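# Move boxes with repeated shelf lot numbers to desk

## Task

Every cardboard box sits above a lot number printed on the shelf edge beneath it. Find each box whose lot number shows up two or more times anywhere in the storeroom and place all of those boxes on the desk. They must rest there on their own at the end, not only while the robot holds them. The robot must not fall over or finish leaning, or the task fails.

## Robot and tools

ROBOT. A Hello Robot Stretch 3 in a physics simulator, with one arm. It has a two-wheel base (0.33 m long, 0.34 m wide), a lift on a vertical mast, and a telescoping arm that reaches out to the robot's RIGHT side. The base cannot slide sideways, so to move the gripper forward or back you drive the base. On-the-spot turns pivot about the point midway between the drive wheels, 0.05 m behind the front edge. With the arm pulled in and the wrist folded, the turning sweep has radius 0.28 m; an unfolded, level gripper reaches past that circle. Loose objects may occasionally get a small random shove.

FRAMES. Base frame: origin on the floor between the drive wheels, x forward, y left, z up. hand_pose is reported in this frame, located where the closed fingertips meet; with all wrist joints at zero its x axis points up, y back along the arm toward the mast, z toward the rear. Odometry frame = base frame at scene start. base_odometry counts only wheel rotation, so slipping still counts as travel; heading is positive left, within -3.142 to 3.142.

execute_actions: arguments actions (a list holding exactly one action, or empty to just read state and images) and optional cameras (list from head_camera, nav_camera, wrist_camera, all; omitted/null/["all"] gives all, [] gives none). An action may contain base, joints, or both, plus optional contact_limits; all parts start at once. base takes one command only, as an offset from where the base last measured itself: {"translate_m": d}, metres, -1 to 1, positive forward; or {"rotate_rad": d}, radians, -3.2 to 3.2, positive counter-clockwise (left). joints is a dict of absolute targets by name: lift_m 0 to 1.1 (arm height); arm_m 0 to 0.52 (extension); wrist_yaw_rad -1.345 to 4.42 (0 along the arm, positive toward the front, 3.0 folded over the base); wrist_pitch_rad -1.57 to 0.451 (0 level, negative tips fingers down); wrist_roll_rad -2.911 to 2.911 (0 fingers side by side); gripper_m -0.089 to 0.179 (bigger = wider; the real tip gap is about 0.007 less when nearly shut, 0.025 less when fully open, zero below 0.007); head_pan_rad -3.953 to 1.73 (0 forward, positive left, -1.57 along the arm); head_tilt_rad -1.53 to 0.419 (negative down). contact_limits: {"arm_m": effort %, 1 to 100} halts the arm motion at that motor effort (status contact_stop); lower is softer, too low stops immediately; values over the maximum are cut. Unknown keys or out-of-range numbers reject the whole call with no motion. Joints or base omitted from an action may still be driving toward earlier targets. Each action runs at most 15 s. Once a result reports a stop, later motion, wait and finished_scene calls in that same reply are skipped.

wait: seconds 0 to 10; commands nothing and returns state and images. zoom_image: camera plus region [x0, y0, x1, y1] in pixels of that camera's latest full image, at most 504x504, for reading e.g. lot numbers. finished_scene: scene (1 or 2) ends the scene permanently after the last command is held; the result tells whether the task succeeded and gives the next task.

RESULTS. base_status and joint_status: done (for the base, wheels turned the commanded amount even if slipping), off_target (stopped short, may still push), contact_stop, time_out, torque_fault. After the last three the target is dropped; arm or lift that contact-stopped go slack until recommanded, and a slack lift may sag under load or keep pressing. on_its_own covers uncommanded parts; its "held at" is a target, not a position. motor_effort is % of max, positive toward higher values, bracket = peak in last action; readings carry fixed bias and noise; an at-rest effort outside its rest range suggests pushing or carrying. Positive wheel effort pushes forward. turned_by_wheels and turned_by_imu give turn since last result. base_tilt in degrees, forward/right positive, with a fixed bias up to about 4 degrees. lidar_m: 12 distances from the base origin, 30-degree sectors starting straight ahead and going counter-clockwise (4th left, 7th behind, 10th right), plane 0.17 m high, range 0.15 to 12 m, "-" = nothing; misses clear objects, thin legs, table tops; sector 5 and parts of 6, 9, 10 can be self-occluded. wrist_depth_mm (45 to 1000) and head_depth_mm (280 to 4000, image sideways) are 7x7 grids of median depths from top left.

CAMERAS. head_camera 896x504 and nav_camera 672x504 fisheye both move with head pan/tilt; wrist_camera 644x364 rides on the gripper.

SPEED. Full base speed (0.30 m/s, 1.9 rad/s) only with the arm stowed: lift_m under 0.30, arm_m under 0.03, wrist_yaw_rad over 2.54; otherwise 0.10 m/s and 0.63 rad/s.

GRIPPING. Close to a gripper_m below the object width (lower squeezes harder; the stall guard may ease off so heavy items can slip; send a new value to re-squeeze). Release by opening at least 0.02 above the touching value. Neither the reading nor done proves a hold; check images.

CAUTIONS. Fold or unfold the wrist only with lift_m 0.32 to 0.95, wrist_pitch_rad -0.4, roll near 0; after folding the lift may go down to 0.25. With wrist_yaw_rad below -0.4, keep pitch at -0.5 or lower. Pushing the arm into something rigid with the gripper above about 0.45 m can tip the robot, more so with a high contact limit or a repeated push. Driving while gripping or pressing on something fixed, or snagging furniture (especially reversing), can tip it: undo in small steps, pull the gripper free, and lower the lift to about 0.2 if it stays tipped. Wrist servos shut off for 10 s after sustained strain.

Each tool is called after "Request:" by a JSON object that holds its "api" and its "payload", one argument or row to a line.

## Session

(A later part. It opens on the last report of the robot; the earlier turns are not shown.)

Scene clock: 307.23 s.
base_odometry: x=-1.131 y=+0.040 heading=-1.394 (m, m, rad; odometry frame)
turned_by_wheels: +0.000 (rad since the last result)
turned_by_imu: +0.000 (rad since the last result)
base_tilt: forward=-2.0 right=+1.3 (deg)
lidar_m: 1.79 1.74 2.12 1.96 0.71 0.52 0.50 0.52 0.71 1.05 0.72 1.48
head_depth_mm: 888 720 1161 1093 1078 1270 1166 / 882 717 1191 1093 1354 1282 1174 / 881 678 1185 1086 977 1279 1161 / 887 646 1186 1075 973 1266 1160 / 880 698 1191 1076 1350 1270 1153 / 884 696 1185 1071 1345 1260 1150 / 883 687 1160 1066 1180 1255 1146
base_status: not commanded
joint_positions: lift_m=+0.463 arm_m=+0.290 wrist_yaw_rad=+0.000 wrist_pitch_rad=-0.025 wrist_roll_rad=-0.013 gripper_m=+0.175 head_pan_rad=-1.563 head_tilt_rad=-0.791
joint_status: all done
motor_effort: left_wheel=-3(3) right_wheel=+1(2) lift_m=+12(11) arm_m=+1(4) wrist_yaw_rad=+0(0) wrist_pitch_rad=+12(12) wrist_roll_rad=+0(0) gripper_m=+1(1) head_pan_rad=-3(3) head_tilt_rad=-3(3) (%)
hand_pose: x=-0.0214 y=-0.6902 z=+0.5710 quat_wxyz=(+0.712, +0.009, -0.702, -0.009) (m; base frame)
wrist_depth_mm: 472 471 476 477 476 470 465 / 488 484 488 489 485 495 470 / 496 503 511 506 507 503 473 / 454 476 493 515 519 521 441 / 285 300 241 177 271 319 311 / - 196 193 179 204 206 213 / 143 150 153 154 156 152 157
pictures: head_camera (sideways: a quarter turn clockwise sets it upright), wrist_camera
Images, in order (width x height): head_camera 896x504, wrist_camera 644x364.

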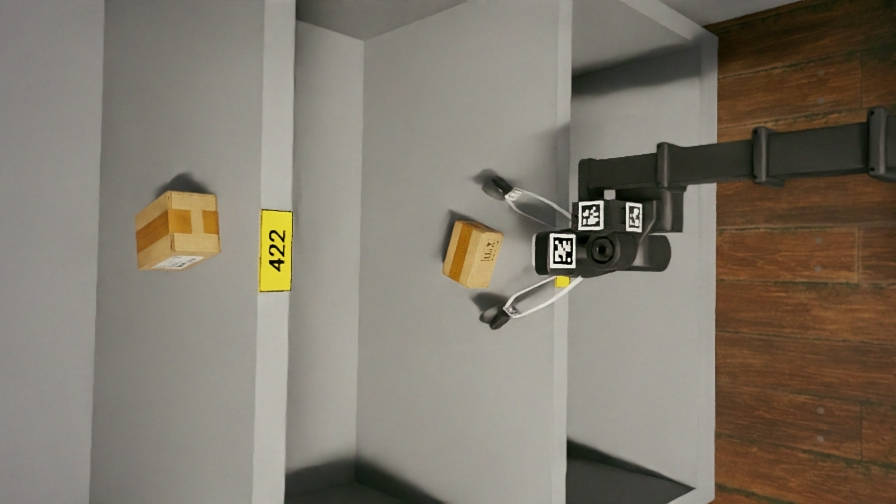

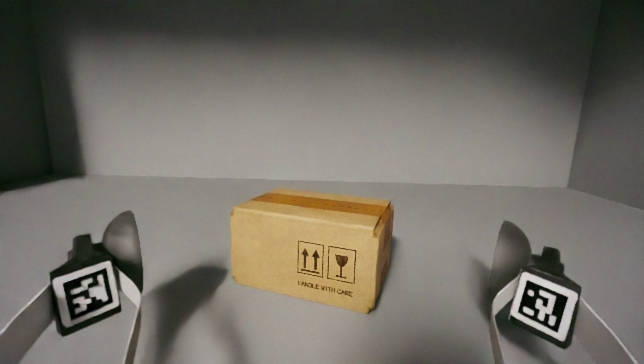

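Request:
{"api": "execute_actions", "payload": {
  "actions": [
    {"joints":{"arm_m":0.315}}
  ],
  "cameras": []
}}

Request:
{"api": "execute_actions", "payload": {
  "actions": [
    {"joints":{"gripper_m":0.04}}
  ],
  "cameras": ["wrist_camera"]
}}

Request:
{"api": "execute_actions", "payload": {
  "actions": [
    {"joints":{"lift_m":0.5}}
  ],
  "cameras": []
}}

Request:
{"api": "execute_actions", "payload": {
  "actions": [
    {"joints":{"arm_m":0.005}}
  ],
  "cameras": ["wrist_camera"]
}}

Scene clock: 313.23 s.
base_odometry: x=-1.131 y=+0.040 heading=-1.394 (m, m, rad; odometry frame)
turned_by_wheels: +0.000 (rad since the last result)
turned_by_imu: +0.000 (rad since the last result)
base_tilt: forward=-2.0 right=+1.4 (deg)
lidar_m: 1.79 1.75 2.12 1.96 0.71 0.52 0.50 0.52 0.71 1.05 0.72 1.48
head_depth_mm: 892 722 1164 1090 1085 1268 1167 / 885 715 1185 1089 1366 1282 1175 / 884 679 1185 1088 972 1265 1163 / 883 647 1191 1079 974 1274 1161 / 885 700 1183 1075 1360 1264 1152 / 883 692 1191 1074 1342 1264 1150 / 880 690 1156 1073 1176 1263 1154
base_status: not commanded
joint_positions: lift_m=+0.463 arm_m=+0.315 wrist_yaw_rad=+0.000 wrist_pitch_rad=-0.025 wrist_roll_rad=-0.013 gripper_m=+0.175 head_pan_rad=-1.563 head_tilt_rad=-0.791
joint_status: all done
motor_effort: left_wheel=-3(3) right_wheel=+1(1) lift_m=+12(11) arm_m=+1(3) wrist_yaw_rad=+1(0) wrist_pitch_rad=+12(12) wrist_roll_rad=+0(0) gripper_m=+1(1) head_pan_rad=-3(3) head_tilt_rad=-2(3) (%)
hand_pose: x=-0.0214 y=-0.7152 z=+0.5710 quat_wxyz=(+0.712, +0.009, -0.702, -0.009) (m; base frame)
wrist_depth_mm: 454 447 454 447 448 450 445 / 470 462 464 469 459 464 461 / 478 486 476 491 481 482 468 / 463 470 492 492 491 490 451 / 284 298 181 153 253 318 309 / - 196 171 152 192 207 212 / 143 150 152 150 156 152 157
pictures: none
No camera images: the call's "cameras" was empty. Leave "cameras" out to get every camera's image.

Scene clock: 315.47 s.
base_odometry: x=-1.131 y=+0.040 heading=-1.394 (m, m, rad; odometry frame)
turned_by_wheels: +0.000 (rad since the last result)
turned_by_imu: +0.000 (rad since the last result)
base_tilt: forward=-2.1 right=+1.3 (deg)
lidar_m: 1.78 1.75 2.12 1.95 0.72 0.52 0.50 0.52 0.71 1.05 0.72 1.48
head_depth_mm: 885 720 1164 1095 1079 1276 1171 / 885 715 1191 1085 1360 1287 1171 / 881 680 1191 1087 970 1273 1162 / 881 646 1190 1036 973 1276 1163 / 885 702 1187 1074 1346 1264 1158 / 883 695 1193 1075 1343 1266 1152 / 882 689 1159 1068 1190 1273 1146
base_status: not commanded
joint_positions: lift_m=+0.463 arm_m=+0.315 wrist_yaw_rad=+0.001 wrist_pitch_rad=-0.025 wrist_roll_rad=-0.013 gripper_m=+0.040 head_pan_rad=-1.563 head_tilt_rad=-0.791
joint_status: all done
motor_effort: left_wheel=-3(7) right_wheel=+1(4) lift_m=+12(12) arm_m=+2(2) wrist_yaw_rad=+0(3) wrist_pitch_rad=+12(12) wrist_roll_rad=+0(0) gripper_m=+0(100) head_pan_rad=-3(3) head_tilt_rad=-3(3) (%)
hand_pose: x=-0.0213 y=-0.7152 z=+0.5710 quat_wxyz=(+0.712, +0.009, -0.702, -0.009) (m; base frame)
wrist_depth_mm: 455 450 452 450 455 449 449 / 463 464 461 466 470 469 459 / 475 474 483 484 489 483 475 / 457 471 487 497 487 499 450 / 269 277 279 204 308 303 311 / 193 195 198 201 219 209 211 / 149 150 152 155 155 159 161
pictures: wrist_camera
Images, in order (width x height): wrist_camera 644x364.

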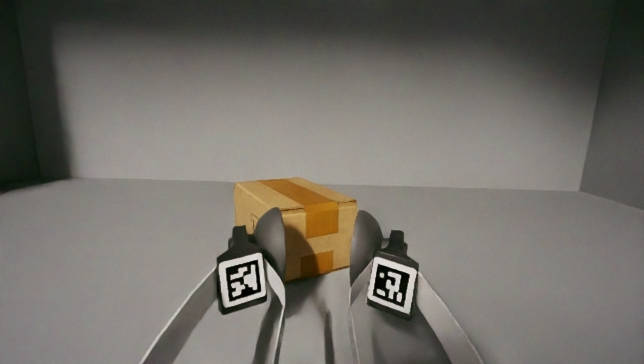

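Scene clock: 316.63 s.
base_odometry: x=-1.131 y=+0.040 heading=-1.394 (m, m, rad; odometry frame)
turned_by_wheels: +0.000 (rad since the last result)
turned_by_imu: +0.000 (rad since the last result)
base_tilt: forward=-2.1 right=+1.4 (deg)
lidar_m: 1.79 1.74 2.12 1.96 0.71 0.52 0.50 0.52 0.71 1.05 0.72 1.48
head_depth_mm: 892 720 1164 1096 1079 1268 1169 / 881 719 1190 1088 1362 1280 1177 / 879 678 1192 1084 972 1280 1165 / 876 647 1183 1072 - 1269 1155 / 882 698 1190 1076 1352 1272 1153 / 881 695 1189 1073 1342 1264 1149 / 880 689 1161 1063 1185 1261 1155
base_status: not commanded
joint_positions: lift_m=+0.499 arm_m=+0.315 wrist_yaw_rad=+0.001 wrist_pitch_rad=-0.025 wrist_roll_rad=-0.013 gripper_m=+0.040 head_pan_rad=-1.563 head_tilt_rad=-0.791
joint_status: all done
motor_effort: left_wheel=-2(3) right_wheel=+1(1) lift_m=+40(41) arm_m=+2(2) wrist_yaw_rad=+0(0) wrist_pitch_rad=+12(12) wrist_roll_rad=+0(1) gripper_m=+1(1) head_pan_rad=-3(3) head_tilt_rad=-3(3) (%)
hand_pose: x=-0.0213 y=-0.7152 z=+0.6075 quat_wxyz=(+0.712, +0.009, -0.702, -0.009) (m; base frame)
wrist_depth_mm: 449 450 452 448 452 450 454 / 464 458 464 472 462 462 456 / 481 473 479 477 477 481 469 / 485 491 500 495 498 499 467 / 363 373 397 275 417 409 413 / 259 264 251 214 294 280 283 / 202 203 205 208 209 215 216
pictures: none
No camera images: the call's "cameras" was empty. Leave "cameras" out to get every camera's image.

Scene clock: 320.13 s.
base_odometry: x=-1.131 y=+0.040 heading=-1.394 (m, m, rad; odometry frame)
turned_by_wheels: +0.000 (rad since the last result)
turned_by_imu: +0.000 (rad since the last result)
base_tilt: forward=-2.0 right=+1.4 (deg)
lidar_m: 1.79 1.75 2.12 1.96 0.71 0.52 0.50 0.52 0.72 1.05 0.72 1.48
head_depth_mm: 888 719 1163 1092 1082 1265 1175 / 887 718 1188 1087 1360 1282 1167 / 882 679 1190 1084 1362 1275 1181 / 881 648 1196 1039 1358 1275 - / 883 700 1193 1078 1351 1261 1153 / 886 694 1193 1069 1340 1257 1155 / 879 689 1160 1066 1187 1259 1149
base_status: not commanded
joint_positions: lift_m=+0.499 arm_m=+0.005 wrist_yaw_rad=+0.000 wrist_pitch_rad=-0.025 wrist_roll_rad=-0.013 gripper_m=+0.040 head_pan_rad=-1.563 head_tilt_rad=-0.791
joint_status: all done
motor_effort: left_wheel=-3(4) right_wheel=+1(1) lift_m=+41(42) arm_m=-3(3) wrist_yaw_rad=+1(1) wrist_pitch_rad=+12(12) wrist_roll_rad=+0(0) gripper_m=+0(0) head_pan_rad=-3(3) head_tilt_rad=-3(3) (%)
hand_pose: x=-0.0215 y=-0.4058 z=+0.6075 quat_wxyz=(+0.712, +0.009, -0.702, -0.009) (m; base frame)
wrist_depth_mm: 502 723 722 739 728 711 472 / 510 746 753 754 754 706 474 / 515 755 798 779 783 692 468 / 500 634 670 566 720 648 466 / 370 376 419 393 420 409 420 / 521 723 856 854 860 639 423 / 527 727 853 874 877 675 461
pictures: wrist_camera
Images, in order (width x height): wrist_camera 644x364.

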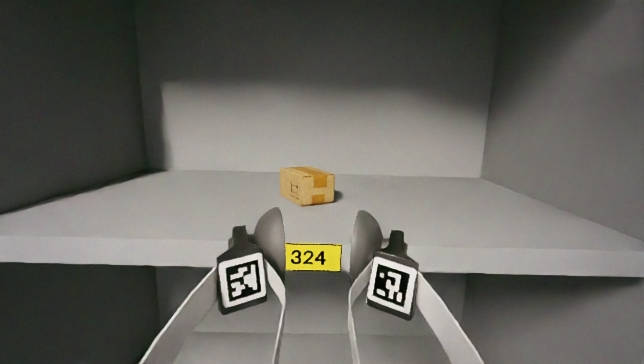

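Request:
{"api": "execute_actions", "payload": {
  "actions": [
    {"base":{"translate_m":0.018},"joints":{"gripper_m":0.175,"lift_m":0.462,"arm_m":0.15}}
  ],
  "cameras": []
}}

Request:
{"api": "execute_actions", "payload": {
  "actions": [
    {"joints":{"arm_m":0.375}}
  ],
  "cameras": ["head_camera","wrist_camera"]
}}

Scene clock: 326.63 s.
base_odometry: x=-1.128 y=+0.022 heading=-1.394 (m, m, rad; odometry frame)
turned_by_wheels: +0.000 (rad since the last result)
turned_by_imu: -0.001 (rad since the last result)
base_tilt: forward=-2.2 right=+1.3 (deg)
lidar_m: 1.77 1.73 2.10 2.02 0.74 0.54 0.52 0.54 0.74 1.05 0.72 1.46
head_depth_mm: 894 721 1164 1101 1120 1275 1171 / 883 716 1190 1090 1373 1279 1178 / 881 651 1185 1086 1365 1305 1130 / 883 662 1180 1040 1348 - 1140 / 883 699 1185 1077 1155 1271 1158 / 882 694 1179 1072 1346 1257 1154 / 883 690 1155 1063 1130 1266 1151
base_status: done
joint_positions: lift_m=+0.463 arm_m=+0.150 wrist_yaw_rad=+0.000 wrist_pitch_rad=-0.025 wrist_roll_rad=-0.013 gripper_m=+0.175 head_pan_rad=-1.563 head_tilt_rad=-0.791
joint_status: all done
motor_effort: left_wheel=-3(7) right_wheel=+2(4) lift_m=+12(38) arm_m=+1(1) wrist_yaw_rad=+1(0) wrist_pitch_rad=+12(12) wrist_roll_rad=+0(0) gripper_m=+0(95) head_pan_rad=-3(3) head_tilt_rad=-3(3) (%)
hand_pose: x=-0.0214 y=-0.5502 z=+0.5710 quat_wxyz=(+0.712, +0.009, -0.702, -0.009) (m; base frame)
wrist_depth_mm: 488 598 609 591 606 608 497 / 489 609 618 620 611 614 486 / 489 635 651 646 642 640 489 / 448 474 501 383 538 567 465 / 284 300 285 292 298 321 313 / - 220 219 218 220 221 222 / 511 728 728 743 749 711 438
pictures: none
No camera images: the call's "cameras" was empty. Leave "cameras" out to get every camera's image.

Scene clock: 329.53 s.
base_odometry: x=-1.128 y=+0.022 heading=-1.394 (m, m, rad; odometry frame)
turned_by_wheels: +0.000 (rad since the last result)
turned_by_imu: +0.006 (rad since the last result)
base_tilt: forward=-2.8 right=+0.4 (deg)
lidar_m: 1.76 1.73 2.11 1.98 0.73 0.54 0.52 0.54 0.74 1.05 0.72 1.46
head_depth_mm: 919 751 1178 1116 1131 1267 1175 / 915 747 1198 1112 1371 1288 1169 / 914 708 1205 1111 993 1284 1167 / 914 689 1204 1077 1376 1287 1169 / 915 738 1201 1102 1370 1279 1169 / 914 735 1203 1093 1366 1275 1164 / 908 731 1172 1097 1126 1281 1158
base_status: not commanded
joint_positions: lift_m=+0.463 arm_m=+0.372 wrist_yaw_rad=-0.002 wrist_pitch_rad=-0.156 wrist_roll_rad=-0.014 gripper_m=+0.175 head_pan_rad=-1.563 head_tilt_rad=-0.791
joint_status: all done
on_its_own: arm_m is at rest, and its effort (+21) is outside its rest range (-14 to +14); wrist_pitch_rad is at rest, and its effort (+72) is outside its rest range (-20 to +32)
motor_effort: left_wheel=-5(8) right_wheel=+1(2) lift_m=+12(11) arm_m=+21(20) wrist_yaw_rad=+1(2) wrist_pitch_rad=+72(73) wrist_roll_rad=+1(1) gripper_m=+0(0) head_pan_rad=-3(3) head_tilt_rad=-3(3) (%)
hand_pose: x=-0.0220 y=-0.7669 z=+0.5379 quat_wxyz=(+0.710, +0.055, -0.700, -0.056) (m; base frame)
wrist_depth_mm: 398 401 400 393 396 393 399 / 415 415 412 411 413 413 414 / 436 440 441 433 442 436 438 / 308 315 291 168 331 336 340 / 213 227 205 155 207 232 227 / - 163 164 158 167 168 170 / 126 131 132 133 133 129 133
pictures: head_camera (sideways: a quarter turn clockwise sets it upright), wrist_camera
Images, in order (width x height): head_camera 896x504, wrist_camera 644x364.

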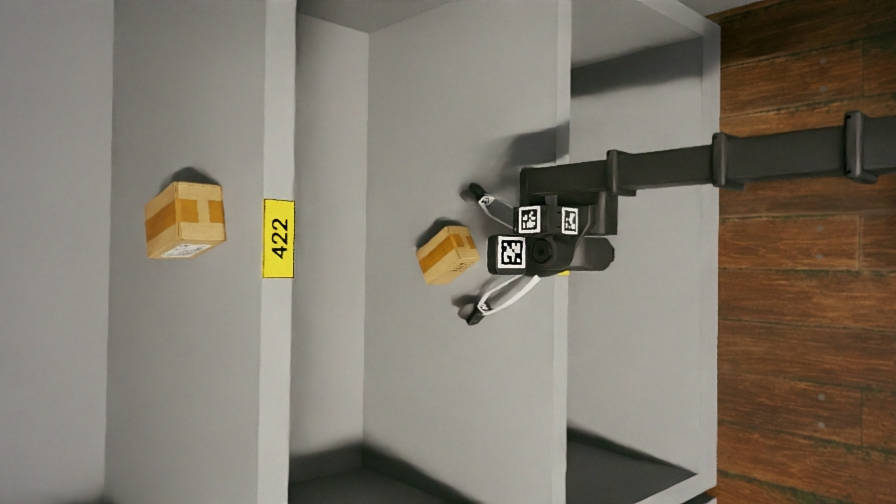

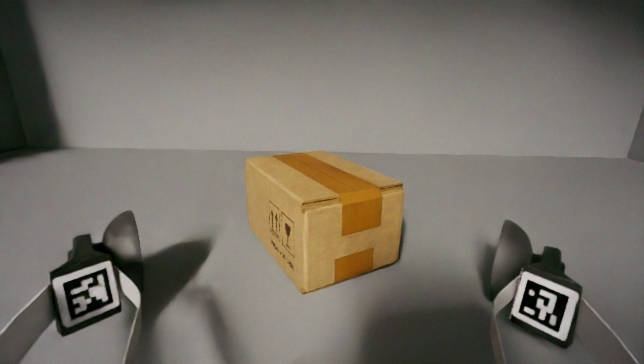

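Request:
{"api": "execute_actions", "payload": {
  "actions": [
    {"joints":{"arm_m":0.3}}
  ],
  "cameras": []
}}

Request:
{"api": "execute_actions", "payload": {
  "actions": [
    {"joints":{"lift_m":0.55}}
  ],
  "cameras": []
}}

Request:
{"api": "execute_actions", "payload": {
  "actions": [
    {"joints":{"wrist_pitch_rad":-0.35,"wrist_yaw_rad":0.0}}
  ],
  "cameras": []
}}

Request:
{"api": "execute_actions", "payload": {
  "actions": [
    {"joints":{"arm_m":0.39},"contact_limits":{"arm_m":12}}
  ],
  "cameras": ["head_camera","wrist_camera"]
}}

Scene clock: 341.90 s.
base_odometry: x=-1.128 y=+0.022 heading=-1.394 (m, m, rad; odometry frame)
turned_by_wheels: +0.000 (rad since the last result)
turned_by_imu: -0.008 (rad since the last result)
base_tilt: forward=-2.0 right=+1.4 (deg)
lidar_m: 1.77 1.73 2.19 2.04 0.74 0.54 0.52 0.54 0.74 1.05 0.71 1.46
head_depth_mm: 888 720 1169 1096 1120 1279 1169 / 883 713 1189 1085 1366 1274 1166 / 884 650 1190 1084 950 1282 1162 / 880 655 1192 1040 974 1269 1157 / 883 699 1193 1072 1350 1273 1153 / 883 692 1188 1068 1337 1268 1151 / 885 685 1156 1069 1134 1264 1146
base_status: not commanded
joint_positions: lift_m=+0.463 arm_m=+0.300 wrist_yaw_rad=+0.001 wrist_pitch_rad=-0.112 wrist_roll_rad=-0.015 gripper_m=+0.175 head_pan_rad=-1.564 head_tilt_rad=-0.792
joint_status: all done
on_its_own: wrist_pitch_rad is held at -0.173, not at your +0.000, by its stall guard, which is not easing now; wrist_pitch_rad is at rest, and its effort (-27) is outside its rest range (-20 to +32)
motor_effort: left_wheel=-1(9) right_wheel=+0(7) lift_m=+11(12) arm_m=-5(10) wrist_yaw_rad=+1(2) wrist_pitch_rad=-27(35) wrist_roll_rad=+1(6) gripper_m=+2(1) head_pan_rad=-3(3) head_tilt_rad=-3(3) (%)
hand_pose: x=-0.0212 y=-0.6974 z=+0.5488 quat_wxyz=(+0.711, +0.041, -0.701, -0.039) (m; base frame)
wrist_depth_mm: 451 448 457 451 449 459 454 / 466 476 472 474 473 480 470 / 480 487 491 491 489 506 486 / 316 323 327 213 350 362 377 / 210 225 216 211 225 246 236 / - 156 161 163 165 168 172 / 121 127 128 129 131 130 134
pictures: none
No camera images: the call's "cameras" was empty. Leave "cameras" out to get every camera's image.

Scene clock: 343.53 s.
base_odometry: x=-1.128 y=+0.022 heading=-1.394 (m, m, rad; odometry frame)
turned_by_wheels: +0.000 (rad since the last result)
turned_by_imu: +0.000 (rad since the last result)
base_tilt: forward=-2.1 right=+1.3 (deg)
lidar_m: 1.77 1.73 2.19 2.04 0.74 0.54 0.52 0.54 0.74 1.05 0.71 1.46
head_depth_mm: 886 718 1167 1098 1124 1279 1176 / 881 715 1191 1086 1366 1280 1182 / 881 650 1190 1085 - 1267 1157 / 887 656 1195 1046 1358 1268 1168 / 880 697 1196 1079 1351 1272 1152 / 884 692 1186 1068 1351 1268 1151 / 883 687 1166 1063 1134 1255 1154
base_status: not commanded
joint_positions: lift_m=+0.549 arm_m=+0.300 wrist_yaw_rad=+0.001 wrist_pitch_rad=-0.189 wrist_roll_rad=-0.015 gripper_m=+0.175 head_pan_rad=-1.564 head_tilt_rad=-0.792
joint_status: all done
on_its_own: wrist_pitch_rad is held at -0.173, not at your +0.000, by its stall guard, which is not easing now
motor_effort: left_wheel=-1(1) right_wheel=+0(0) lift_m=+40(41) arm_m=-4(5) wrist_yaw_rad=+0(0) wrist_pitch_rad=+7(27) wrist_roll_rad=+1(1) gripper_m=+1(1) head_pan_rad=-3(3) head_tilt_rad=-2(3) (%)
hand_pose: x=-0.0212 y=-0.6925 z=+0.6163 quat_wxyz=(+0.709, +0.068, -0.698, -0.066) (m; base frame)
wrist_depth_mm: 441 445 451 444 444 450 453 / 469 463 472 476 473 472 477 / 481 492 496 499 502 499 490 / 447 467 471 479 490 507 461 / 326 344 332 250 346 365 354 / - 258 261 242 265 268 275 / 200 209 212 214 217 212 217
pictures: none
No camera images: the call's "cameras" was empty. Leave "cameras" out to get every camera's image.

Scene clock: 344.40 s.
base_odometry: x=-1.128 y=+0.022 heading=-1.394 (m, m, rad; odometry frame)
turned_by_wheels: +0.000 (rad since the last result)
turned_by_imu: +0.000 (rad since the last result)
base_tilt: forward=-2.0 right=+1.3 (deg)
lidar_m: 1.77 1.73 2.20 2.04 0.74 0.54 0.52 0.54 0.74 1.05 0.72 1.46
head_depth_mm: 886 717 1167 1097 1122 1282 1169 / 886 714 1199 1094 1361 1281 1188 / 882 650 1181 1081 - 1268 1162 / 885 655 1181 1034 1361 1271 1161 / 879 698 1188 1074 1356 1269 1156 / 886 695 1191 1068 1342 1266 1147 / 880 685 1163 1066 1134 1256 1149
base_status: not commanded
joint_positions: lift_m=+0.549 arm_m=+0.300 wrist_yaw_rad=+0.001 wrist_pitch_rad=-0.364 wrist_roll_rad=-0.015 gripper_m=+0.175 head_pan_rad=-1.564 head_tilt_rad=-0.792
joint_status: all done
motor_effort: left_wheel=-1(1) right_wheel=+0(0) lift_m=+42(42) arm_m=-3(4) wrist_yaw_rad=-1(1) wrist_pitch_rad=+7(8) wrist_roll_rad=+1(1) gripper_m=+1(1) head_pan_rad=-3(3) head_tilt_rad=-3(3) (%)
hand_pose: x=-0.0212 y=-0.6761 z=+0.5742 quat_wxyz=(+0.701, +0.130, -0.690, -0.127) (m; base frame)
wrist_depth_mm: 446 450 447 446 452 444 444 / 476 486 484 481 483 487 474 / 383 392 401 281 417 431 431 / 286 293 294 235 305 311 318 / 229 239 235 236 240 249 247 / - 191 194 196 198 198 203 / 158 163 166 168 169 166 169
pictures: none
No camera images: the call's "cameras" was empty. Leave "cameras" out to get every camera's image.

Scene clock: 346.30 s.
base_odometry: x=-1.128 y=+0.022 heading=-1.394 (m, m, rad; odometry frame)
turned_by_wheels: +0.000 (rad since the last result)
turned_by_imu: +0.000 (rad since the last result)
base_tilt: forward=-2.0 right=+1.3 (deg)
lidar_m: 1.77 1.73 2.19 2.03 0.74 0.54 0.52 0.54 0.74 1.05 0.71 1.46
head_depth_mm: 885 719 1163 1096 1123 1275 1167 / 885 714 1193 1088 1372 1288 1192 / 881 653 1192 1119 1393 1276 1163 / 883 655 1183 1126 1383 1277 1161 / 884 699 1186 1073 1346 1273 1155 / 880 691 1190 1066 1341 1279 1149 / 884 685 1165 1065 1134 1255 1147
base_status: not commanded
joint_positions: lift_m=+0.549 arm_m=+0.390 wrist_yaw_rad=+0.001 wrist_pitch_rad=-0.365 wrist_roll_rad=-0.015 gripper_m=+0.175 head_pan_rad=-1.564 head_tilt_rad=-0.792
joint_status: all done
motor_effort: left_wheel=-1(1) right_wheel=+0(0) lift_m=+40(41) arm_m=+1(2) wrist_yaw_rad=+1(0) wrist_pitch_rad=+7(7) wrist_roll_rad=+1(1) gripper_m=+1(1) head_pan_rad=-3(3) head_tilt_rad=-3(2) (%)
contact_limits: arm_m 12 (drawing in: default 18, maximum 29; extending or still: default 23, maximum 38)
hand_pose: x=-0.0213 y=-0.7654 z=+0.5740 quat_wxyz=(+0.701, +0.130, -0.690, -0.127) (m; base frame)
wrist_depth_mm: 366 368 367 366 369 364 363 / 398 400 399 394 399 394 393 / 381 389 396 409 417 418 421 / 286 287 291 204 305 309 314 / 228 237 223 161 229 249 246 / - 191 193 155 191 197 203 / 158 163 165 162 167 165 169
pictures: head_camera (sideways: a quarter turn clockwise sets it upright), wrist_camera
Images, in order (width x height): head_camera 896x504, wrist_camera 644x364.

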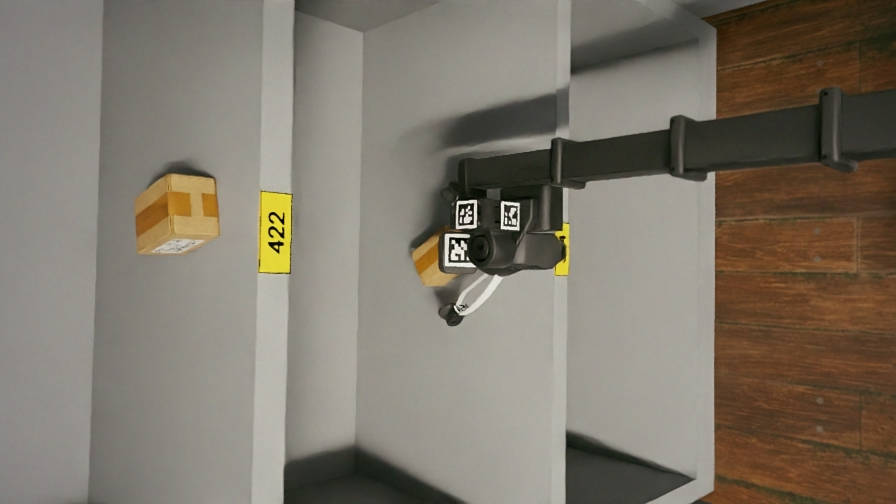

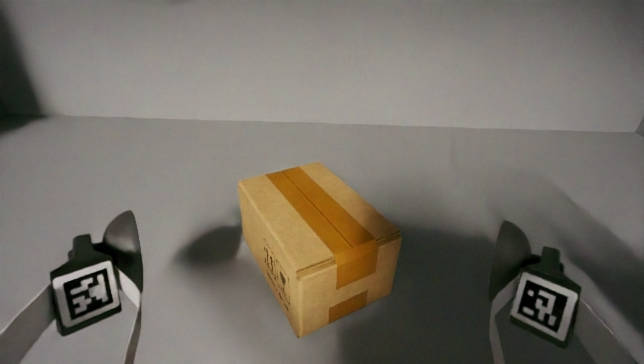

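Request:
{"api": "execute_actions", "payload": {
  "actions": [
    {"joints":{"arm_m":0.4,"lift_m":0.545}}
  ],
  "cameras": []
}}

Request:
{"api": "execute_actions", "payload": {
  "actions": [
    {"joints":{"gripper_m":0.02}}
  ],
  "cameras": ["wrist_camera"]
}}

Scene clock: 351.50 s.
base_odometry: x=-1.128 y=+0.022 heading=-1.394 (m, m, rad; odometry frame)
turned_by_wheels: +0.000 (rad since the last result)
turned_by_imu: +0.000 (rad since the last result)
base_tilt: forward=-2.1 right=+1.3 (deg)
lidar_m: 1.77 1.73 2.19 2.03 0.74 0.54 0.52 0.54 0.74 1.05 0.71 1.46
head_depth_mm: 887 717 1163 1085 1122 1285 1169 / 881 715 1196 1085 1373 1289 1194 / 886 649 1190 1116 1391 1276 1167 / 884 654 1187 1142 1389 1269 1161 / 880 696 1190 1075 1349 1265 1157 / 882 693 1185 1068 1345 1271 1152 / 880 686 1161 1062 1133 1260 1151
base_status: not commanded
joint_positions: lift_m=+0.546 arm_m=+0.400 wrist_yaw_rad=+0.001 wrist_pitch_rad=-0.365 wrist_roll_rad=-0.015 gripper_m=+0.175 head_pan_rad=-1.564 head_tilt_rad=-0.792
joint_status: all done
motor_effort: left_wheel=+0(1) right_wheel=+0(0) lift_m=+12(36) arm_m=+2(5) wrist_yaw_rad=+0(1) wrist_pitch_rad=+8(8) wrist_roll_rad=+1(1) gripper_m=+0(0) head_pan_rad=-3(3) head_tilt_rad=-3(3) (%)
hand_pose: x=-0.0213 y=-0.7754 z=+0.5704 quat_wxyz=(+0.701, +0.130, -0.690, -0.127) (m; base frame)
wrist_depth_mm: 357 358 359 358 358 357 356 / 390 388 383 388 387 386 388 / 375 379 387 392 403 402 404 / 279 284 285 198 297 299 307 / 223 234 211 155 225 243 240 / - 188 187 140 186 195 198 / 154 159 162 155 164 162 165
pictures: none
No camera images: the call's "cameras" was empty. Leave "cameras" out to get every camera's image.

Scene clock: 353.53 s.
base_odometry: x=-1.128 y=+0.022 heading=-1.394 (m, m, rad; odometry frame)
turned_by_wheels: +0.000 (rad since the last result)
turned_by_imu: +0.000 (rad since the last result)
base_tilt: forward=-2.1 right=+1.2 (deg)
lidar_m: 1.77 1.72 2.19 2.03 0.74 0.54 0.52 0.54 0.74 1.05 0.71 1.46
head_depth_mm: 890 719 1157 1098 1125 1280 1165 / 883 716 1189 1088 1360 1274 1188 / 886 649 1194 1116 1387 1280 1159 / 885 654 1186 1147 1384 1274 1161 / 880 697 1192 1073 1348 1278 1158 / 880 693 1192 1066 1345 1258 1151 / 881 686 1160 1066 1137 1261 1142
base_status: not commanded
joint_positions: lift_m=+0.546 arm_m=+0.400 wrist_yaw_rad=+0.000 wrist_pitch_rad=-0.365 wrist_roll_rad=-0.015 gripper_m=+0.021 head_pan_rad=-1.564 head_tilt_rad=-0.792
joint_status: all done
motor_effort: left_wheel=-2(1) right_wheel=+1(0) lift_m=+12(12) arm_m=+2(2) wrist_yaw_rad=+0(0) wrist_pitch_rad=+7(8) wrist_roll_rad=+2(1) gripper_m=-22(97) head_pan_rad=-3(3) head_tilt_rad=-3(3) (%)
hand_pose: x=-0.0215 y=-0.7754 z=+0.5704 quat_wxyz=(+0.701, +0.130, -0.690, -0.128) (m; base frame)
wrist_depth_mm: 362 358 359 359 359 359 358 / 385 381 387 385 384 383 386 / 371 383 388 398 403 409 408 / 278 283 271 206 299 300 308 / 222 224 165 154 242 236 240 / 185 187 169 151 179 196 197 / 159 160 160 158 164 166 166
pictures: wrist_camera
Images, in order (width x height): wrist_camera 644x364.

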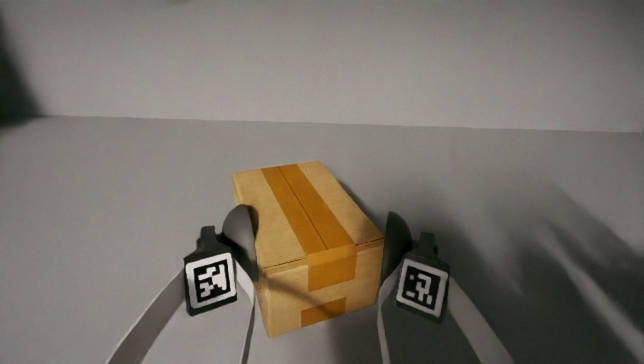

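Request:
{"api": "execute_actions", "payload": {
  "actions": [
    {"joints":{"lift_m":0.575}}
  ],
  "cameras": []
}}

Request:
{"api": "execute_actions", "payload": {
  "actions": [
    {"joints":{"arm_m":0.005}}
  ],
  "cameras": ["wrist_camera"]
}}

Request:
{"api": "execute_actions", "payload": {
  "actions": [
    {"joints":{"wrist_yaw_rad":2.8}}
  ],
  "cameras": []
}}

Request:
{"api": "execute_actions", "payload": {
  "actions": [
    {"base":{"rotate_rad":1.29},"joints":{"lift_m":0.28}}
  ],
  "cameras": ["wrist_camera"]
}}

Request:
{"api": "execute_actions", "payload": {
  "actions": [
    {"base":{"translate_m":1.0}}
  ],
  "cameras": []
}}

Request:
{"api": "execute_actions", "payload": {
  "actions": [
    {"base":{"translate_m":0.6}}
  ],
  "cameras": ["nav_camera"]
}}

Scene clock: 369.97 s.
base_odometry: x=-1.128 y=+0.022 heading=-1.394 (m, m, rad; odometry frame)
turned_by_wheels: +0.000 (rad since the last result)
turned_by_imu: +0.000 (rad since the last result)
base_tilt: forward=-1.9 right=+1.3 (deg)
lidar_m: 1.76 1.73 2.20 2.04 0.74 0.54 0.52 0.54 0.74 1.05 0.71 1.46
head_depth_mm: 881 717 1175 1099 1120 1282 1167 / 885 712 1190 1087 1355 1296 1190 / 884 650 1187 1155 1385 1272 1165 / 889 656 1198 1146 1382 1270 1153 / 882 697 1187 1073 1340 1266 1153 / 881 693 1183 1067 1345 1266 1151 / 881 688 1161 1065 1134 1258 1151
base_status: not commanded
joint_positions: lift_m=+0.574 arm_m=+0.400 wrist_yaw_rad=+0.000 wrist_pitch_rad=-0.375 wrist_roll_rad=-0.015 gripper_m=+0.021 head_pan_rad=-1.564 head_tilt_rad=-0.792
joint_status: all done
motor_effort: left_wheel=-1(0) right_wheel=+1(0) lift_m=+41(42) arm_m=+1(2) wrist_yaw_rad=+2(1) wrist_pitch_rad=+12(13) wrist_roll_rad=+1(1) gripper_m=-23(22) head_pan_rad=-3(3) head_tilt_rad=-2(3) (%)
hand_pose: x=-0.0215 y=-0.7742 z=+0.5966 quat_wxyz=(+0.700, +0.133, -0.689, -0.131) (m; base frame)
wrist_depth_mm: 354 361 363 357 357 358 355 / 385 389 388 389 390 387 385 / 410 415 411 417 416 411 425 / 324 326 317 210 344 351 356 / 259 263 210 154 282 277 280 / 215 218 164 150 211 228 231 / 185 188 188 185 192 195 195
pictures: none
No camera images: the call's "cameras" was empty. Leave "cameras" out to get every camera's image.

Scene clock: 374.07 s.
base_odometry: x=-1.128 y=+0.022 heading=-1.394 (m, m, rad; odometry frame)
turned_by_wheels: +0.000 (rad since the last result)
turned_by_imu: +0.000 (rad since the last result)
base_tilt: forward=-2.0 right=+1.4 (deg)
lidar_m: 1.77 1.73 2.19 2.03 0.74 0.54 0.52 0.54 0.74 1.05 0.71 1.46
head_depth_mm: 888 719 1157 1099 1120 1290 1171 / 882 715 1191 1092 1362 1285 1186 / 887 651 1192 1086 1363 1283 1191 / 881 656 1195 1083 975 739 - / 885 696 1180 1080 1341 1279 1160 / 885 690 1183 1069 1350 1258 1163 / 881 688 1154 1066 1137 1259 1155
base_status: not commanded
joint_positions: lift_m=+0.574 arm_m=+0.005 wrist_yaw_rad=+0.000 wrist_pitch_rad=-0.376 wrist_roll_rad=-0.015 gripper_m=+0.021 head_pan_rad=-1.564 head_tilt_rad=-0.792
joint_status: all done
motor_effort: left_wheel=-1(1) right_wheel=+0(1) lift_m=+41(41) arm_m=-3(5) wrist_yaw_rad=+0(0) wrist_pitch_rad=+12(12) wrist_roll_rad=+1(1) gripper_m=-22(23) head_pan_rad=-3(3) head_tilt_rad=-3(3) (%)
hand_pose: x=-0.0215 y=-0.3797 z=+0.5964 quat_wxyz=(+0.700, +0.133, -0.689, -0.132) (m; base frame)
wrist_depth_mm: 495 700 700 718 713 693 496 / 486 630 679 702 720 668 493 / 432 447 452 458 470 477 454 / 448 641 391 210 398 392 403 / 499 733 524 154 - 725 490 / 519 697 166 151 743 718 512 / 577 649 656 650 681 655 548
pictures: wrist_camera
Images, in order (width x height): wrist_camera 644x364.

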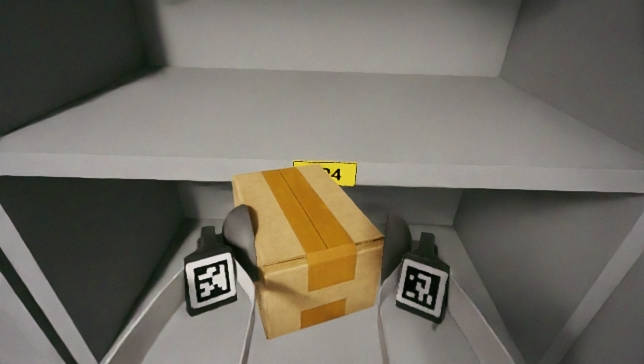

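Scene clock: 376.47 s.
base_odometry: x=-1.128 y=+0.022 heading=-1.394 (m, m, rad; odometry frame)
turned_by_wheels: +0.000 (rad since the last result)
turned_by_imu: +0.000 (rad since the last result)
base_tilt: forward=-2.0 right=+1.3 (deg)
lidar_m: 1.77 1.73 2.19 2.03 0.74 0.54 0.52 0.54 0.74 1.05 0.71 1.46
head_depth_mm: 885 720 1168 1098 1123 1281 1166 / 884 712 1192 1087 1360 1280 1183 / 885 649 1198 1089 1362 1283 1201 / 882 657 1191 1078 1358 1267 1196 / 882 697 1179 1073 1346 1270 1184 / 882 695 1189 1072 1339 1268 1152 / 881 682 1165 1066 1133 1254 1152
base_status: not commanded
joint_positions: lift_m=+0.574 arm_m=+0.005 wrist_yaw_rad=+2.798 wrist_pitch_rad=-0.376 wrist_roll_rad=-0.015 gripper_m=+0.021 head_pan_rad=-1.564 head_tilt_rad=-0.792
joint_status: all done
motor_effort: left_wheel=+0(1) right_wheel=+1(1) lift_m=+41(41) arm_m=-3(3) wrist_yaw_rad=+2(1) wrist_pitch_rad=+12(13) wrist_roll_rad=+1(1) gripper_m=-23(23) head_pan_rad=-3(3) head_tilt_rad=-2(3) (%)
hand_pose: x=+0.0560 y=+0.0658 z=+0.5964 quat_wxyz=(+0.249, +0.702, +0.014, +0.667) (m; base frame)
wrist_depth_mm: - - - - - - - / - - - - - - - / - - - - - - - / - - - 209 - - - / - - - 154 - - - / 826 - 165 150 815 884 919 / 726 - 752 727 761 776 770
pictures: none
No camera images: the call's "cameras" was empty. Leave "cameras" out to get every camera's image.

Scene clock: 379.97 s.
base_odometry: x=-1.128 y=+0.022 heading=-0.104 (m, m, rad; odometry frame)
turned_by_wheels: +1.290 (rad since the last result)
turned_by_imu: +1.285 (rad since the last result)
base_tilt: forward=-2.1 right=+1.3 (deg)
lidar_m: 2.72 1.07 0.60 0.52 0.52 0.60 0.89 0.80 0.71 1.47 1.77 1.73
head_depth_mm: 1080 1518 1356 1164 1469 1255 1169 / 1227 1472 1419 1750 1502 1330 1159 / 1648 1823 1758 1805 1550 1328 1160 / 1630 1854 2114 1852 1531 1321 1156 / 1589 1779 2085 1848 1545 1322 1161 / 1527 1724 1987 1844 1534 1307 1152 / 1493 1668 1923 1830 1523 1310 1151
base_status: done
joint_positions: lift_m=+0.281 arm_m=+0.005 wrist_yaw_rad=+2.798 wrist_pitch_rad=-0.377 wrist_roll_rad=-0.015 gripper_m=+0.021 head_pan_rad=-1.564 head_tilt_rad=-0.792
joint_status: all done
motor_effort: left_wheel=-2(9) right_wheel=+1(4) lift_m=+13(36) arm_m=-4(4) wrist_yaw_rad=+1(2) wrist_pitch_rad=+12(13) wrist_roll_rad=+1(1) gripper_m=-23(22) head_pan_rad=-3(3) head_tilt_rad=-2(2) (%)
hand_pose: x=+0.0559 y=+0.0658 z=+0.3028 quat_wxyz=(+0.249, +0.702, +0.014, +0.667) (m; base frame)
wrist_depth_mm: 415 461 526 613 757 981 - / - 483 554 676 837 - - / - 518 609 730 917 - - / - 555 625 211 790 809 828 / - 593 379 154 660 645 648 / 491 - - 150 489 536 533 / 441 - - 431 449 460 453
pictures: wrist_camera
Images, in order (width x height): wrist_camera 644x364.

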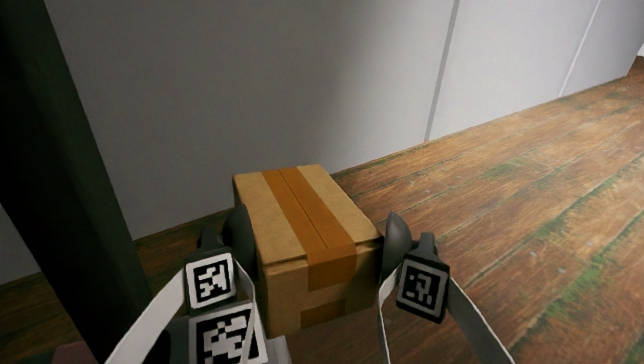

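Scene clock: 385.00 s.
base_odometry: x=-0.133 y=-0.082 heading=-0.104 (m, m, rad; odometry frame)
turned_by_wheels: +0.000 (rad since the last result)
turned_by_imu: +0.004 (rad since the last result)
base_tilt: forward=-2.1 right=+1.2 (deg)
lidar_m: 2.75 1.61 0.92 0.79 0.79 0.91 1.58 1.57 1.74 1.52 1.06 1.24
head_depth_mm: 1479 1690 2044 1866 1564 1339 1169 / 1434 1657 1947 1872 1559 1332 1171 / 1393 1590 1861 1843 1564 1327 1166 / 1364 1557 1807 1858 1540 1318 1158 / 1334 1518 1776 1825 1529 1323 1161 / 1305 1474 1693 1821 1536 1314 1149 / 1275 1376 1028 1403 1490 1303 1149
base_status: done
joint_positions: lift_m=+0.281 arm_m=+0.005 wrist_yaw_rad=+2.799 wrist_pitch_rad=-0.377 wrist_roll_rad=-0.015 gripper_m=+0.021 head_pan_rad=-1.564 head_tilt_rad=-0.792
joint_status: not commanded
motor_effort: left_wheel=-3(9) right_wheel=+1(6) lift_m=+13(12) arm_m=-3(4) wrist_yaw_rad=+2(1) wrist_pitch_rad=+13(13) wrist_roll_rad=+1(1) gripper_m=-22(22) head_pan_rad=-3(3) head_tilt_rad=-3(3) (%)
hand_pose: x=+0.0558 y=+0.0658 z=+0.3028 quat_wxyz=(+0.249, +0.702, +0.014, +0.667) (m; base frame)
wrist_depth_mm: 613 671 764 914 - - - / - 711 837 - - - - / - 754 915 - - - - / - 762 741 210 787 811 830 / - 612 383 154 655 640 654 / 492 - - 150 489 535 536 / 439 - - 431 447 456 457
pictures: none
No camera images: the call's "cameras" was empty. Leave "cameras" out to get every camera's image.

Scene clock: 388.63 s.
base_odometry: x=+0.463 y=-0.145 heading=-0.104 (m, m, rad; odometry frame)
turned_by_wheels: +0.000 (rad since the last result)
turned_by_imu: +0.002 (rad since the last result)
base_tilt: forward=-2.0 right=+1.4 (deg)
lidar_m: 2.16 2.17 1.10 0.95 0.95 1.10 1.90 2.15 1.57 0.96 0.77 1.22
head_depth_mm: 1334 1545 1731 904 1556 1335 1173 / 1302 1474 1027 872 1539 1334 1163 / 1262 1355 1018 865 1502 1324 1160 / 1218 1312 1011 835 1539 1318 1157 / 1190 1271 1007 808 1539 1314 1161 / 1160 1267 1000 805 1486 1312 1155 / 1125 1220 998 798 1450 1315 1153
base_status: done
joint_positions: lift_m=+0.281 arm_m=+0.005 wrist_yaw_rad=+2.799 wrist_pitch_rad=-0.377 wrist_roll_rad=-0.015 gripper_m=+0.021 head_pan_rad=-1.564 head_tilt_rad=-0.792
joint_status: not commanded
motor_effort: left_wheel=-3(11) right_wheel=+1(6) lift_m=+13(12) arm_m=-4(3) wrist_yaw_rad=+1(1) wrist_pitch_rad=+13(13) wrist_roll_rad=+1(1) gripper_m=-22(22) head_pan_rad=-3(3) head_tilt_rad=-3(3) (%)
hand_pose: x=+0.0558 y=+0.0658 z=+0.3028 quat_wxyz=(+0.249, +0.702, +0.014, +0.667) (m; base frame)
wrist_depth_mm: 726 796 923 - - - - / - 857 - - - - - / - 927 - - - - - / - 761 750 209 799 825 836 / - 620 381 154 649 648 652 / 501 - - 150 492 530 540 / 433 - - 436 444 453 456
pictures: nav_camera (sideways: a quarter turn counterclockwise sets it upright)
Images, in order (width x height): nav_camera 672x504.

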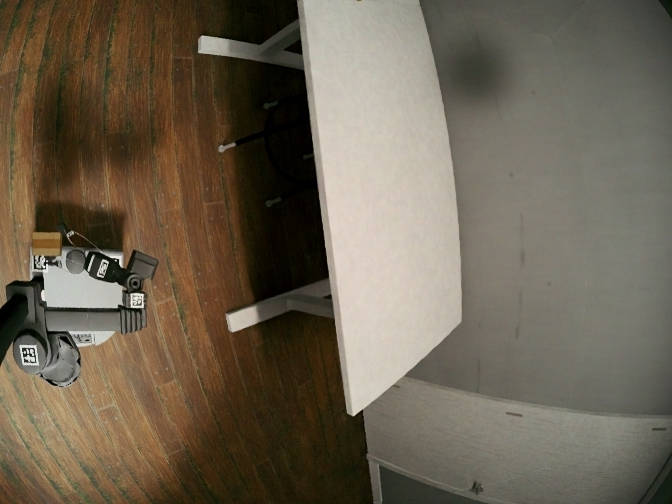

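Request:
{"api": "execute_actions", "payload": {
  "actions": [
    {"base":{"translate_m":0.2},"joints":{"lift_m":0.78}}
  ],
  "cameras": []
}}

Request:
{"api": "execute_actions", "payload": {
  "actions": [
    {"joints":{"wrist_yaw_rad":0}}
  ],
  "cameras": []
}}

Request:
{"api": "execute_actions", "payload": {
  "actions": [
    {"joints":{"arm_m":0.4}}
  ],
  "cameras": []
}}

Request:
{"api": "execute_actions", "payload": {
  "actions": [
    {"joints":{"lift_m":0.742}}
  ],
  "cameras": ["head_camera","wrist_camera"]
}}

Scene clock: 400.27 s.
base_odometry: x=+0.662 y=-0.166 heading=-0.105 (m, m, rad; odometry frame)
turned_by_wheels: +0.000 (rad since the last result)
turned_by_imu: +0.000 (rad since the last result)
base_tilt: forward=-2.2 right=+1.4 (deg)
lidar_m: 1.97 1.96 1.17 1.00 1.00 1.16 2.01 2.35 1.02 0.84 0.66 1.06
head_depth_mm: 1276 1424 1033 850 1549 1357 - / 1240 1339 1025 843 1512 1376 - / 1204 1287 1017 818 1537 1366 - / 1171 1285 1011 813 1507 1390 - / 1143 1244 1005 808 1467 1372 1116 / 1110 1208 1003 807 1459 1311 1149 / 1083 1200 994 801 1061 1312 1152
base_status: done
joint_positions: lift_m=+0.779 arm_m=+0.005 wrist_yaw_rad=+2.799 wrist_pitch_rad=-0.377 wrist_roll_rad=-0.015 gripper_m=+0.021 head_pan_rad=-1.564 head_tilt_rad=-0.792
joint_status: all done
motor_effort: left_wheel=-3(15) right_wheel=+1(6) lift_m=+40(44) arm_m=-3(3) wrist_yaw_rad=+1(1) wrist_pitch_rad=+13(13) wrist_roll_rad=+1(1) gripper_m=-22(23) head_pan_rad=-3(4) head_tilt_rad=-3(3) (%)
hand_pose: x=+0.0557 y=+0.0658 z=+0.8012 quat_wxyz=(+0.249, +0.702, +0.014, +0.667) (m; base frame)
wrist_depth_mm: 775 853 957 - - - - / - 906 - - - - - / - 957 - - - - - / - - - 210 - - - / - - - 154 - - - / 974 - 165 151 - - - / 945 - 960 952 979 - -
pictures: none
No camera images: the call's "cameras" was empty. Leave "cameras" out to get every camera's image.

Scene clock: 402.67 s.
base_odometry: x=+0.662 y=-0.166 heading=-0.105 (m, m, rad; odometry frame)
turned_by_wheels: +0.000 (rad since the last result)
turned_by_imu: +0.000 (rad since the last result)
base_tilt: forward=-2.1 right=+1.4 (deg)
lidar_m: 1.97 1.97 1.17 1.01 1.00 1.16 2.01 2.35 1.01 0.84 0.66 1.06
head_depth_mm: 1271 1426 1032 851 1553 1367 - / 1242 1335 1023 844 1510 1382 - / 1207 1294 1016 817 1589 1368 - / 1169 1285 1013 813 580 - - / 1139 1244 1007 806 1471 1329 1154 / 1112 1221 1001 802 1460 1318 1154 / 1087 1197 998 800 1062 1307 1149
base_status: not commanded
joint_positions: lift_m=+0.779 arm_m=+0.005 wrist_yaw_rad=+0.002 wrist_pitch_rad=-0.377 wrist_roll_rad=-0.015 gripper_m=+0.021 head_pan_rad=-1.564 head_tilt_rad=-0.792
joint_status: all done
motor_effort: left_wheel=-3(4) right_wheel=+1(1) lift_m=+41(41) arm_m=-3(3) wrist_yaw_rad=-1(3) wrist_pitch_rad=+13(13) wrist_roll_rad=+1(1) gripper_m=-22(22) head_pan_rad=-3(3) head_tilt_rad=-2(2) (%)
hand_pose: x=-0.0211 y=-0.3796 z=+0.8012 quat_wxyz=(+0.700, +0.134, -0.689, -0.131) (m; base frame)
wrist_depth_mm: 811 867 931 962 - - - / 717 724 753 780 812 - - / 473 486 488 505 520 523 542 / 356 362 349 211 383 393 432 / 288 304 235 154 916 - - / - - 165 150 - - - / 929 908 930 948 957 970 -
pictures: none
No camera images: the call's "cameras" was empty. Leave "cameras" out to get every camera's image.

Scene clock: 406.77 s.
base_odometry: x=+0.662 y=-0.166 heading=-0.105 (m, m, rad; odometry frame)
turned_by_wheels: +0.000 (rad since the last result)
turned_by_imu: +0.000 (rad since the last result)
base_tilt: forward=-1.9 right=+1.2 (deg)
lidar_m: 1.97 1.96 1.16 1.00 1.00 1.16 2.00 2.35 1.01 0.84 0.66 1.06
head_depth_mm: 1274 1426 1029 861 1599 - - / 1240 1338 1067 - 1506 1303 1171 / 1205 1299 - 799 1549 1323 1159 / 1173 1277 1087 799 1501 1325 1155 / 1133 1244 1007 808 1473 1315 1165 / 1107 1213 1002 804 1459 1313 1149 / 1081 1197 998 798 1062 1310 1149
base_status: not commanded
joint_positions: lift_m=+0.779 arm_m=+0.400 wrist_yaw_rad=+0.000 wrist_pitch_rad=-0.377 wrist_roll_rad=-0.015 gripper_m=+0.021 head_pan_rad=-1.564 head_tilt_rad=-0.792
joint_status: all done
motor_effort: left_wheel=-3(3) right_wheel=+1(2) lift_m=+41(41) arm_m=+2(2) wrist_yaw_rad=+1(1) wrist_pitch_rad=+13(13) wrist_roll_rad=+1(1) gripper_m=-23(22) head_pan_rad=-3(3) head_tilt_rad=-3(2) (%)
hand_pose: x=-0.0215 y=-0.7740 z=+0.8012 quat_wxyz=(+0.700, +0.134, -0.689, -0.132) (m; base frame)
wrist_depth_mm: 528 551 588 635 672 723 808 / 560 596 643 669 721 768 871 / 474 485 489 500 512 520 929 / 355 359 347 210 376 385 390 / 284 290 223 153 310 303 305 / 236 241 164 151 231 250 253 / 203 206 206 205 211 212 215
pictures: none
No camera images: the call's "cameras" was empty. Leave "cameras" out to get every camera's image.

Scene clock: 407.93 s.
base_odometry: x=+0.662 y=-0.166 heading=-0.105 (m, m, rad; odometry frame)
turned_by_wheels: +0.000 (rad since the last result)
turned_by_imu: +0.000 (rad since the last result)
base_tilt: forward=-2.0 right=+1.2 (deg)
lidar_m: 1.97 1.97 1.17 1.00 1.00 1.16 2.01 2.35 1.01 0.84 0.66 1.06
head_depth_mm: 1277 1429 1026 851 1583 1390 - / 1239 1342 1045 844 - 1306 1168 / 1199 1298 1103 775 1543 1328 1163 / 1174 1274 1088 789 1510 1319 1163 / 1137 1237 1004 806 1467 1316 1152 / 1108 1210 1000 807 1458 1319 1154 / 1083 1206 997 801 1061 1311 1155
base_status: not commanded
joint_positions: lift_m=+0.743 arm_m=+0.400 wrist_yaw_rad=+0.000 wrist_pitch_rad=-0.377 wrist_roll_rad=-0.015 gripper_m=+0.021 head_pan_rad=-1.564 head_tilt_rad=-0.792
joint_status: all done
motor_effort: left_wheel=-3(3) right_wheel=+2(1) lift_m=+13(35) arm_m=+2(2) wrist_yaw_rad=+0(1) wrist_pitch_rad=+13(13) wrist_roll_rad=+1(1) gripper_m=-22(23) head_pan_rad=-3(3) head_tilt_rad=-2(3) (%)
hand_pose: x=-0.0215 y=-0.7740 z=+0.7646 quat_wxyz=(+0.700, +0.134, -0.689, -0.132) (m; base frame)
wrist_depth_mm: 522 553 601 630 678 722 797 / 539 566 607 627 650 773 865 / 383 391 402 409 414 429 437 / 288 293 283 209 307 311 316 / 233 234 198 154 253 246 249 / 193 196 164 151 188 204 206 / 166 168 168 166 173 174 176
pictures: head_camera (sideways: a quarter turn clockwise sets it upright), wrist_camera
Images, in order (width x height): head_camera 896x504, wrist_camera 644x364.

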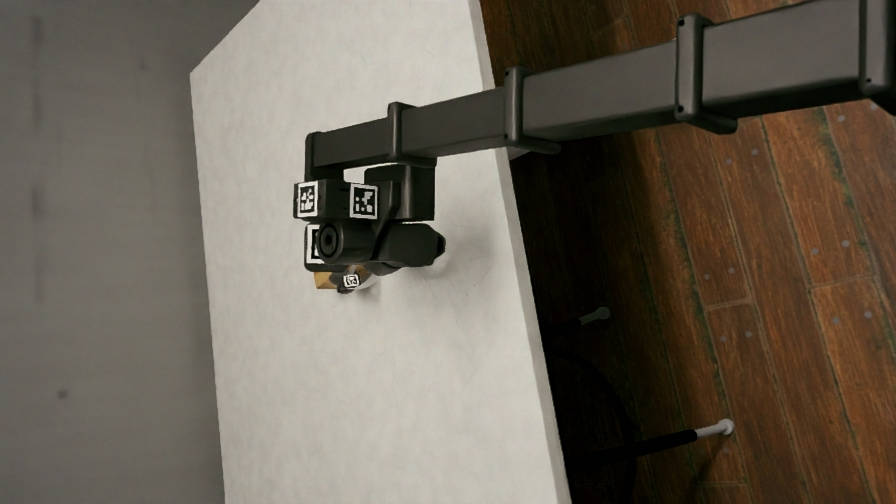

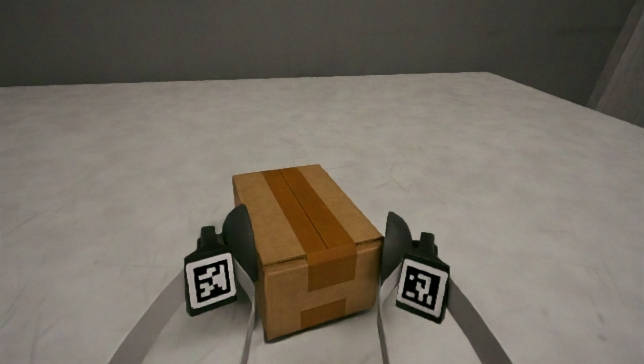

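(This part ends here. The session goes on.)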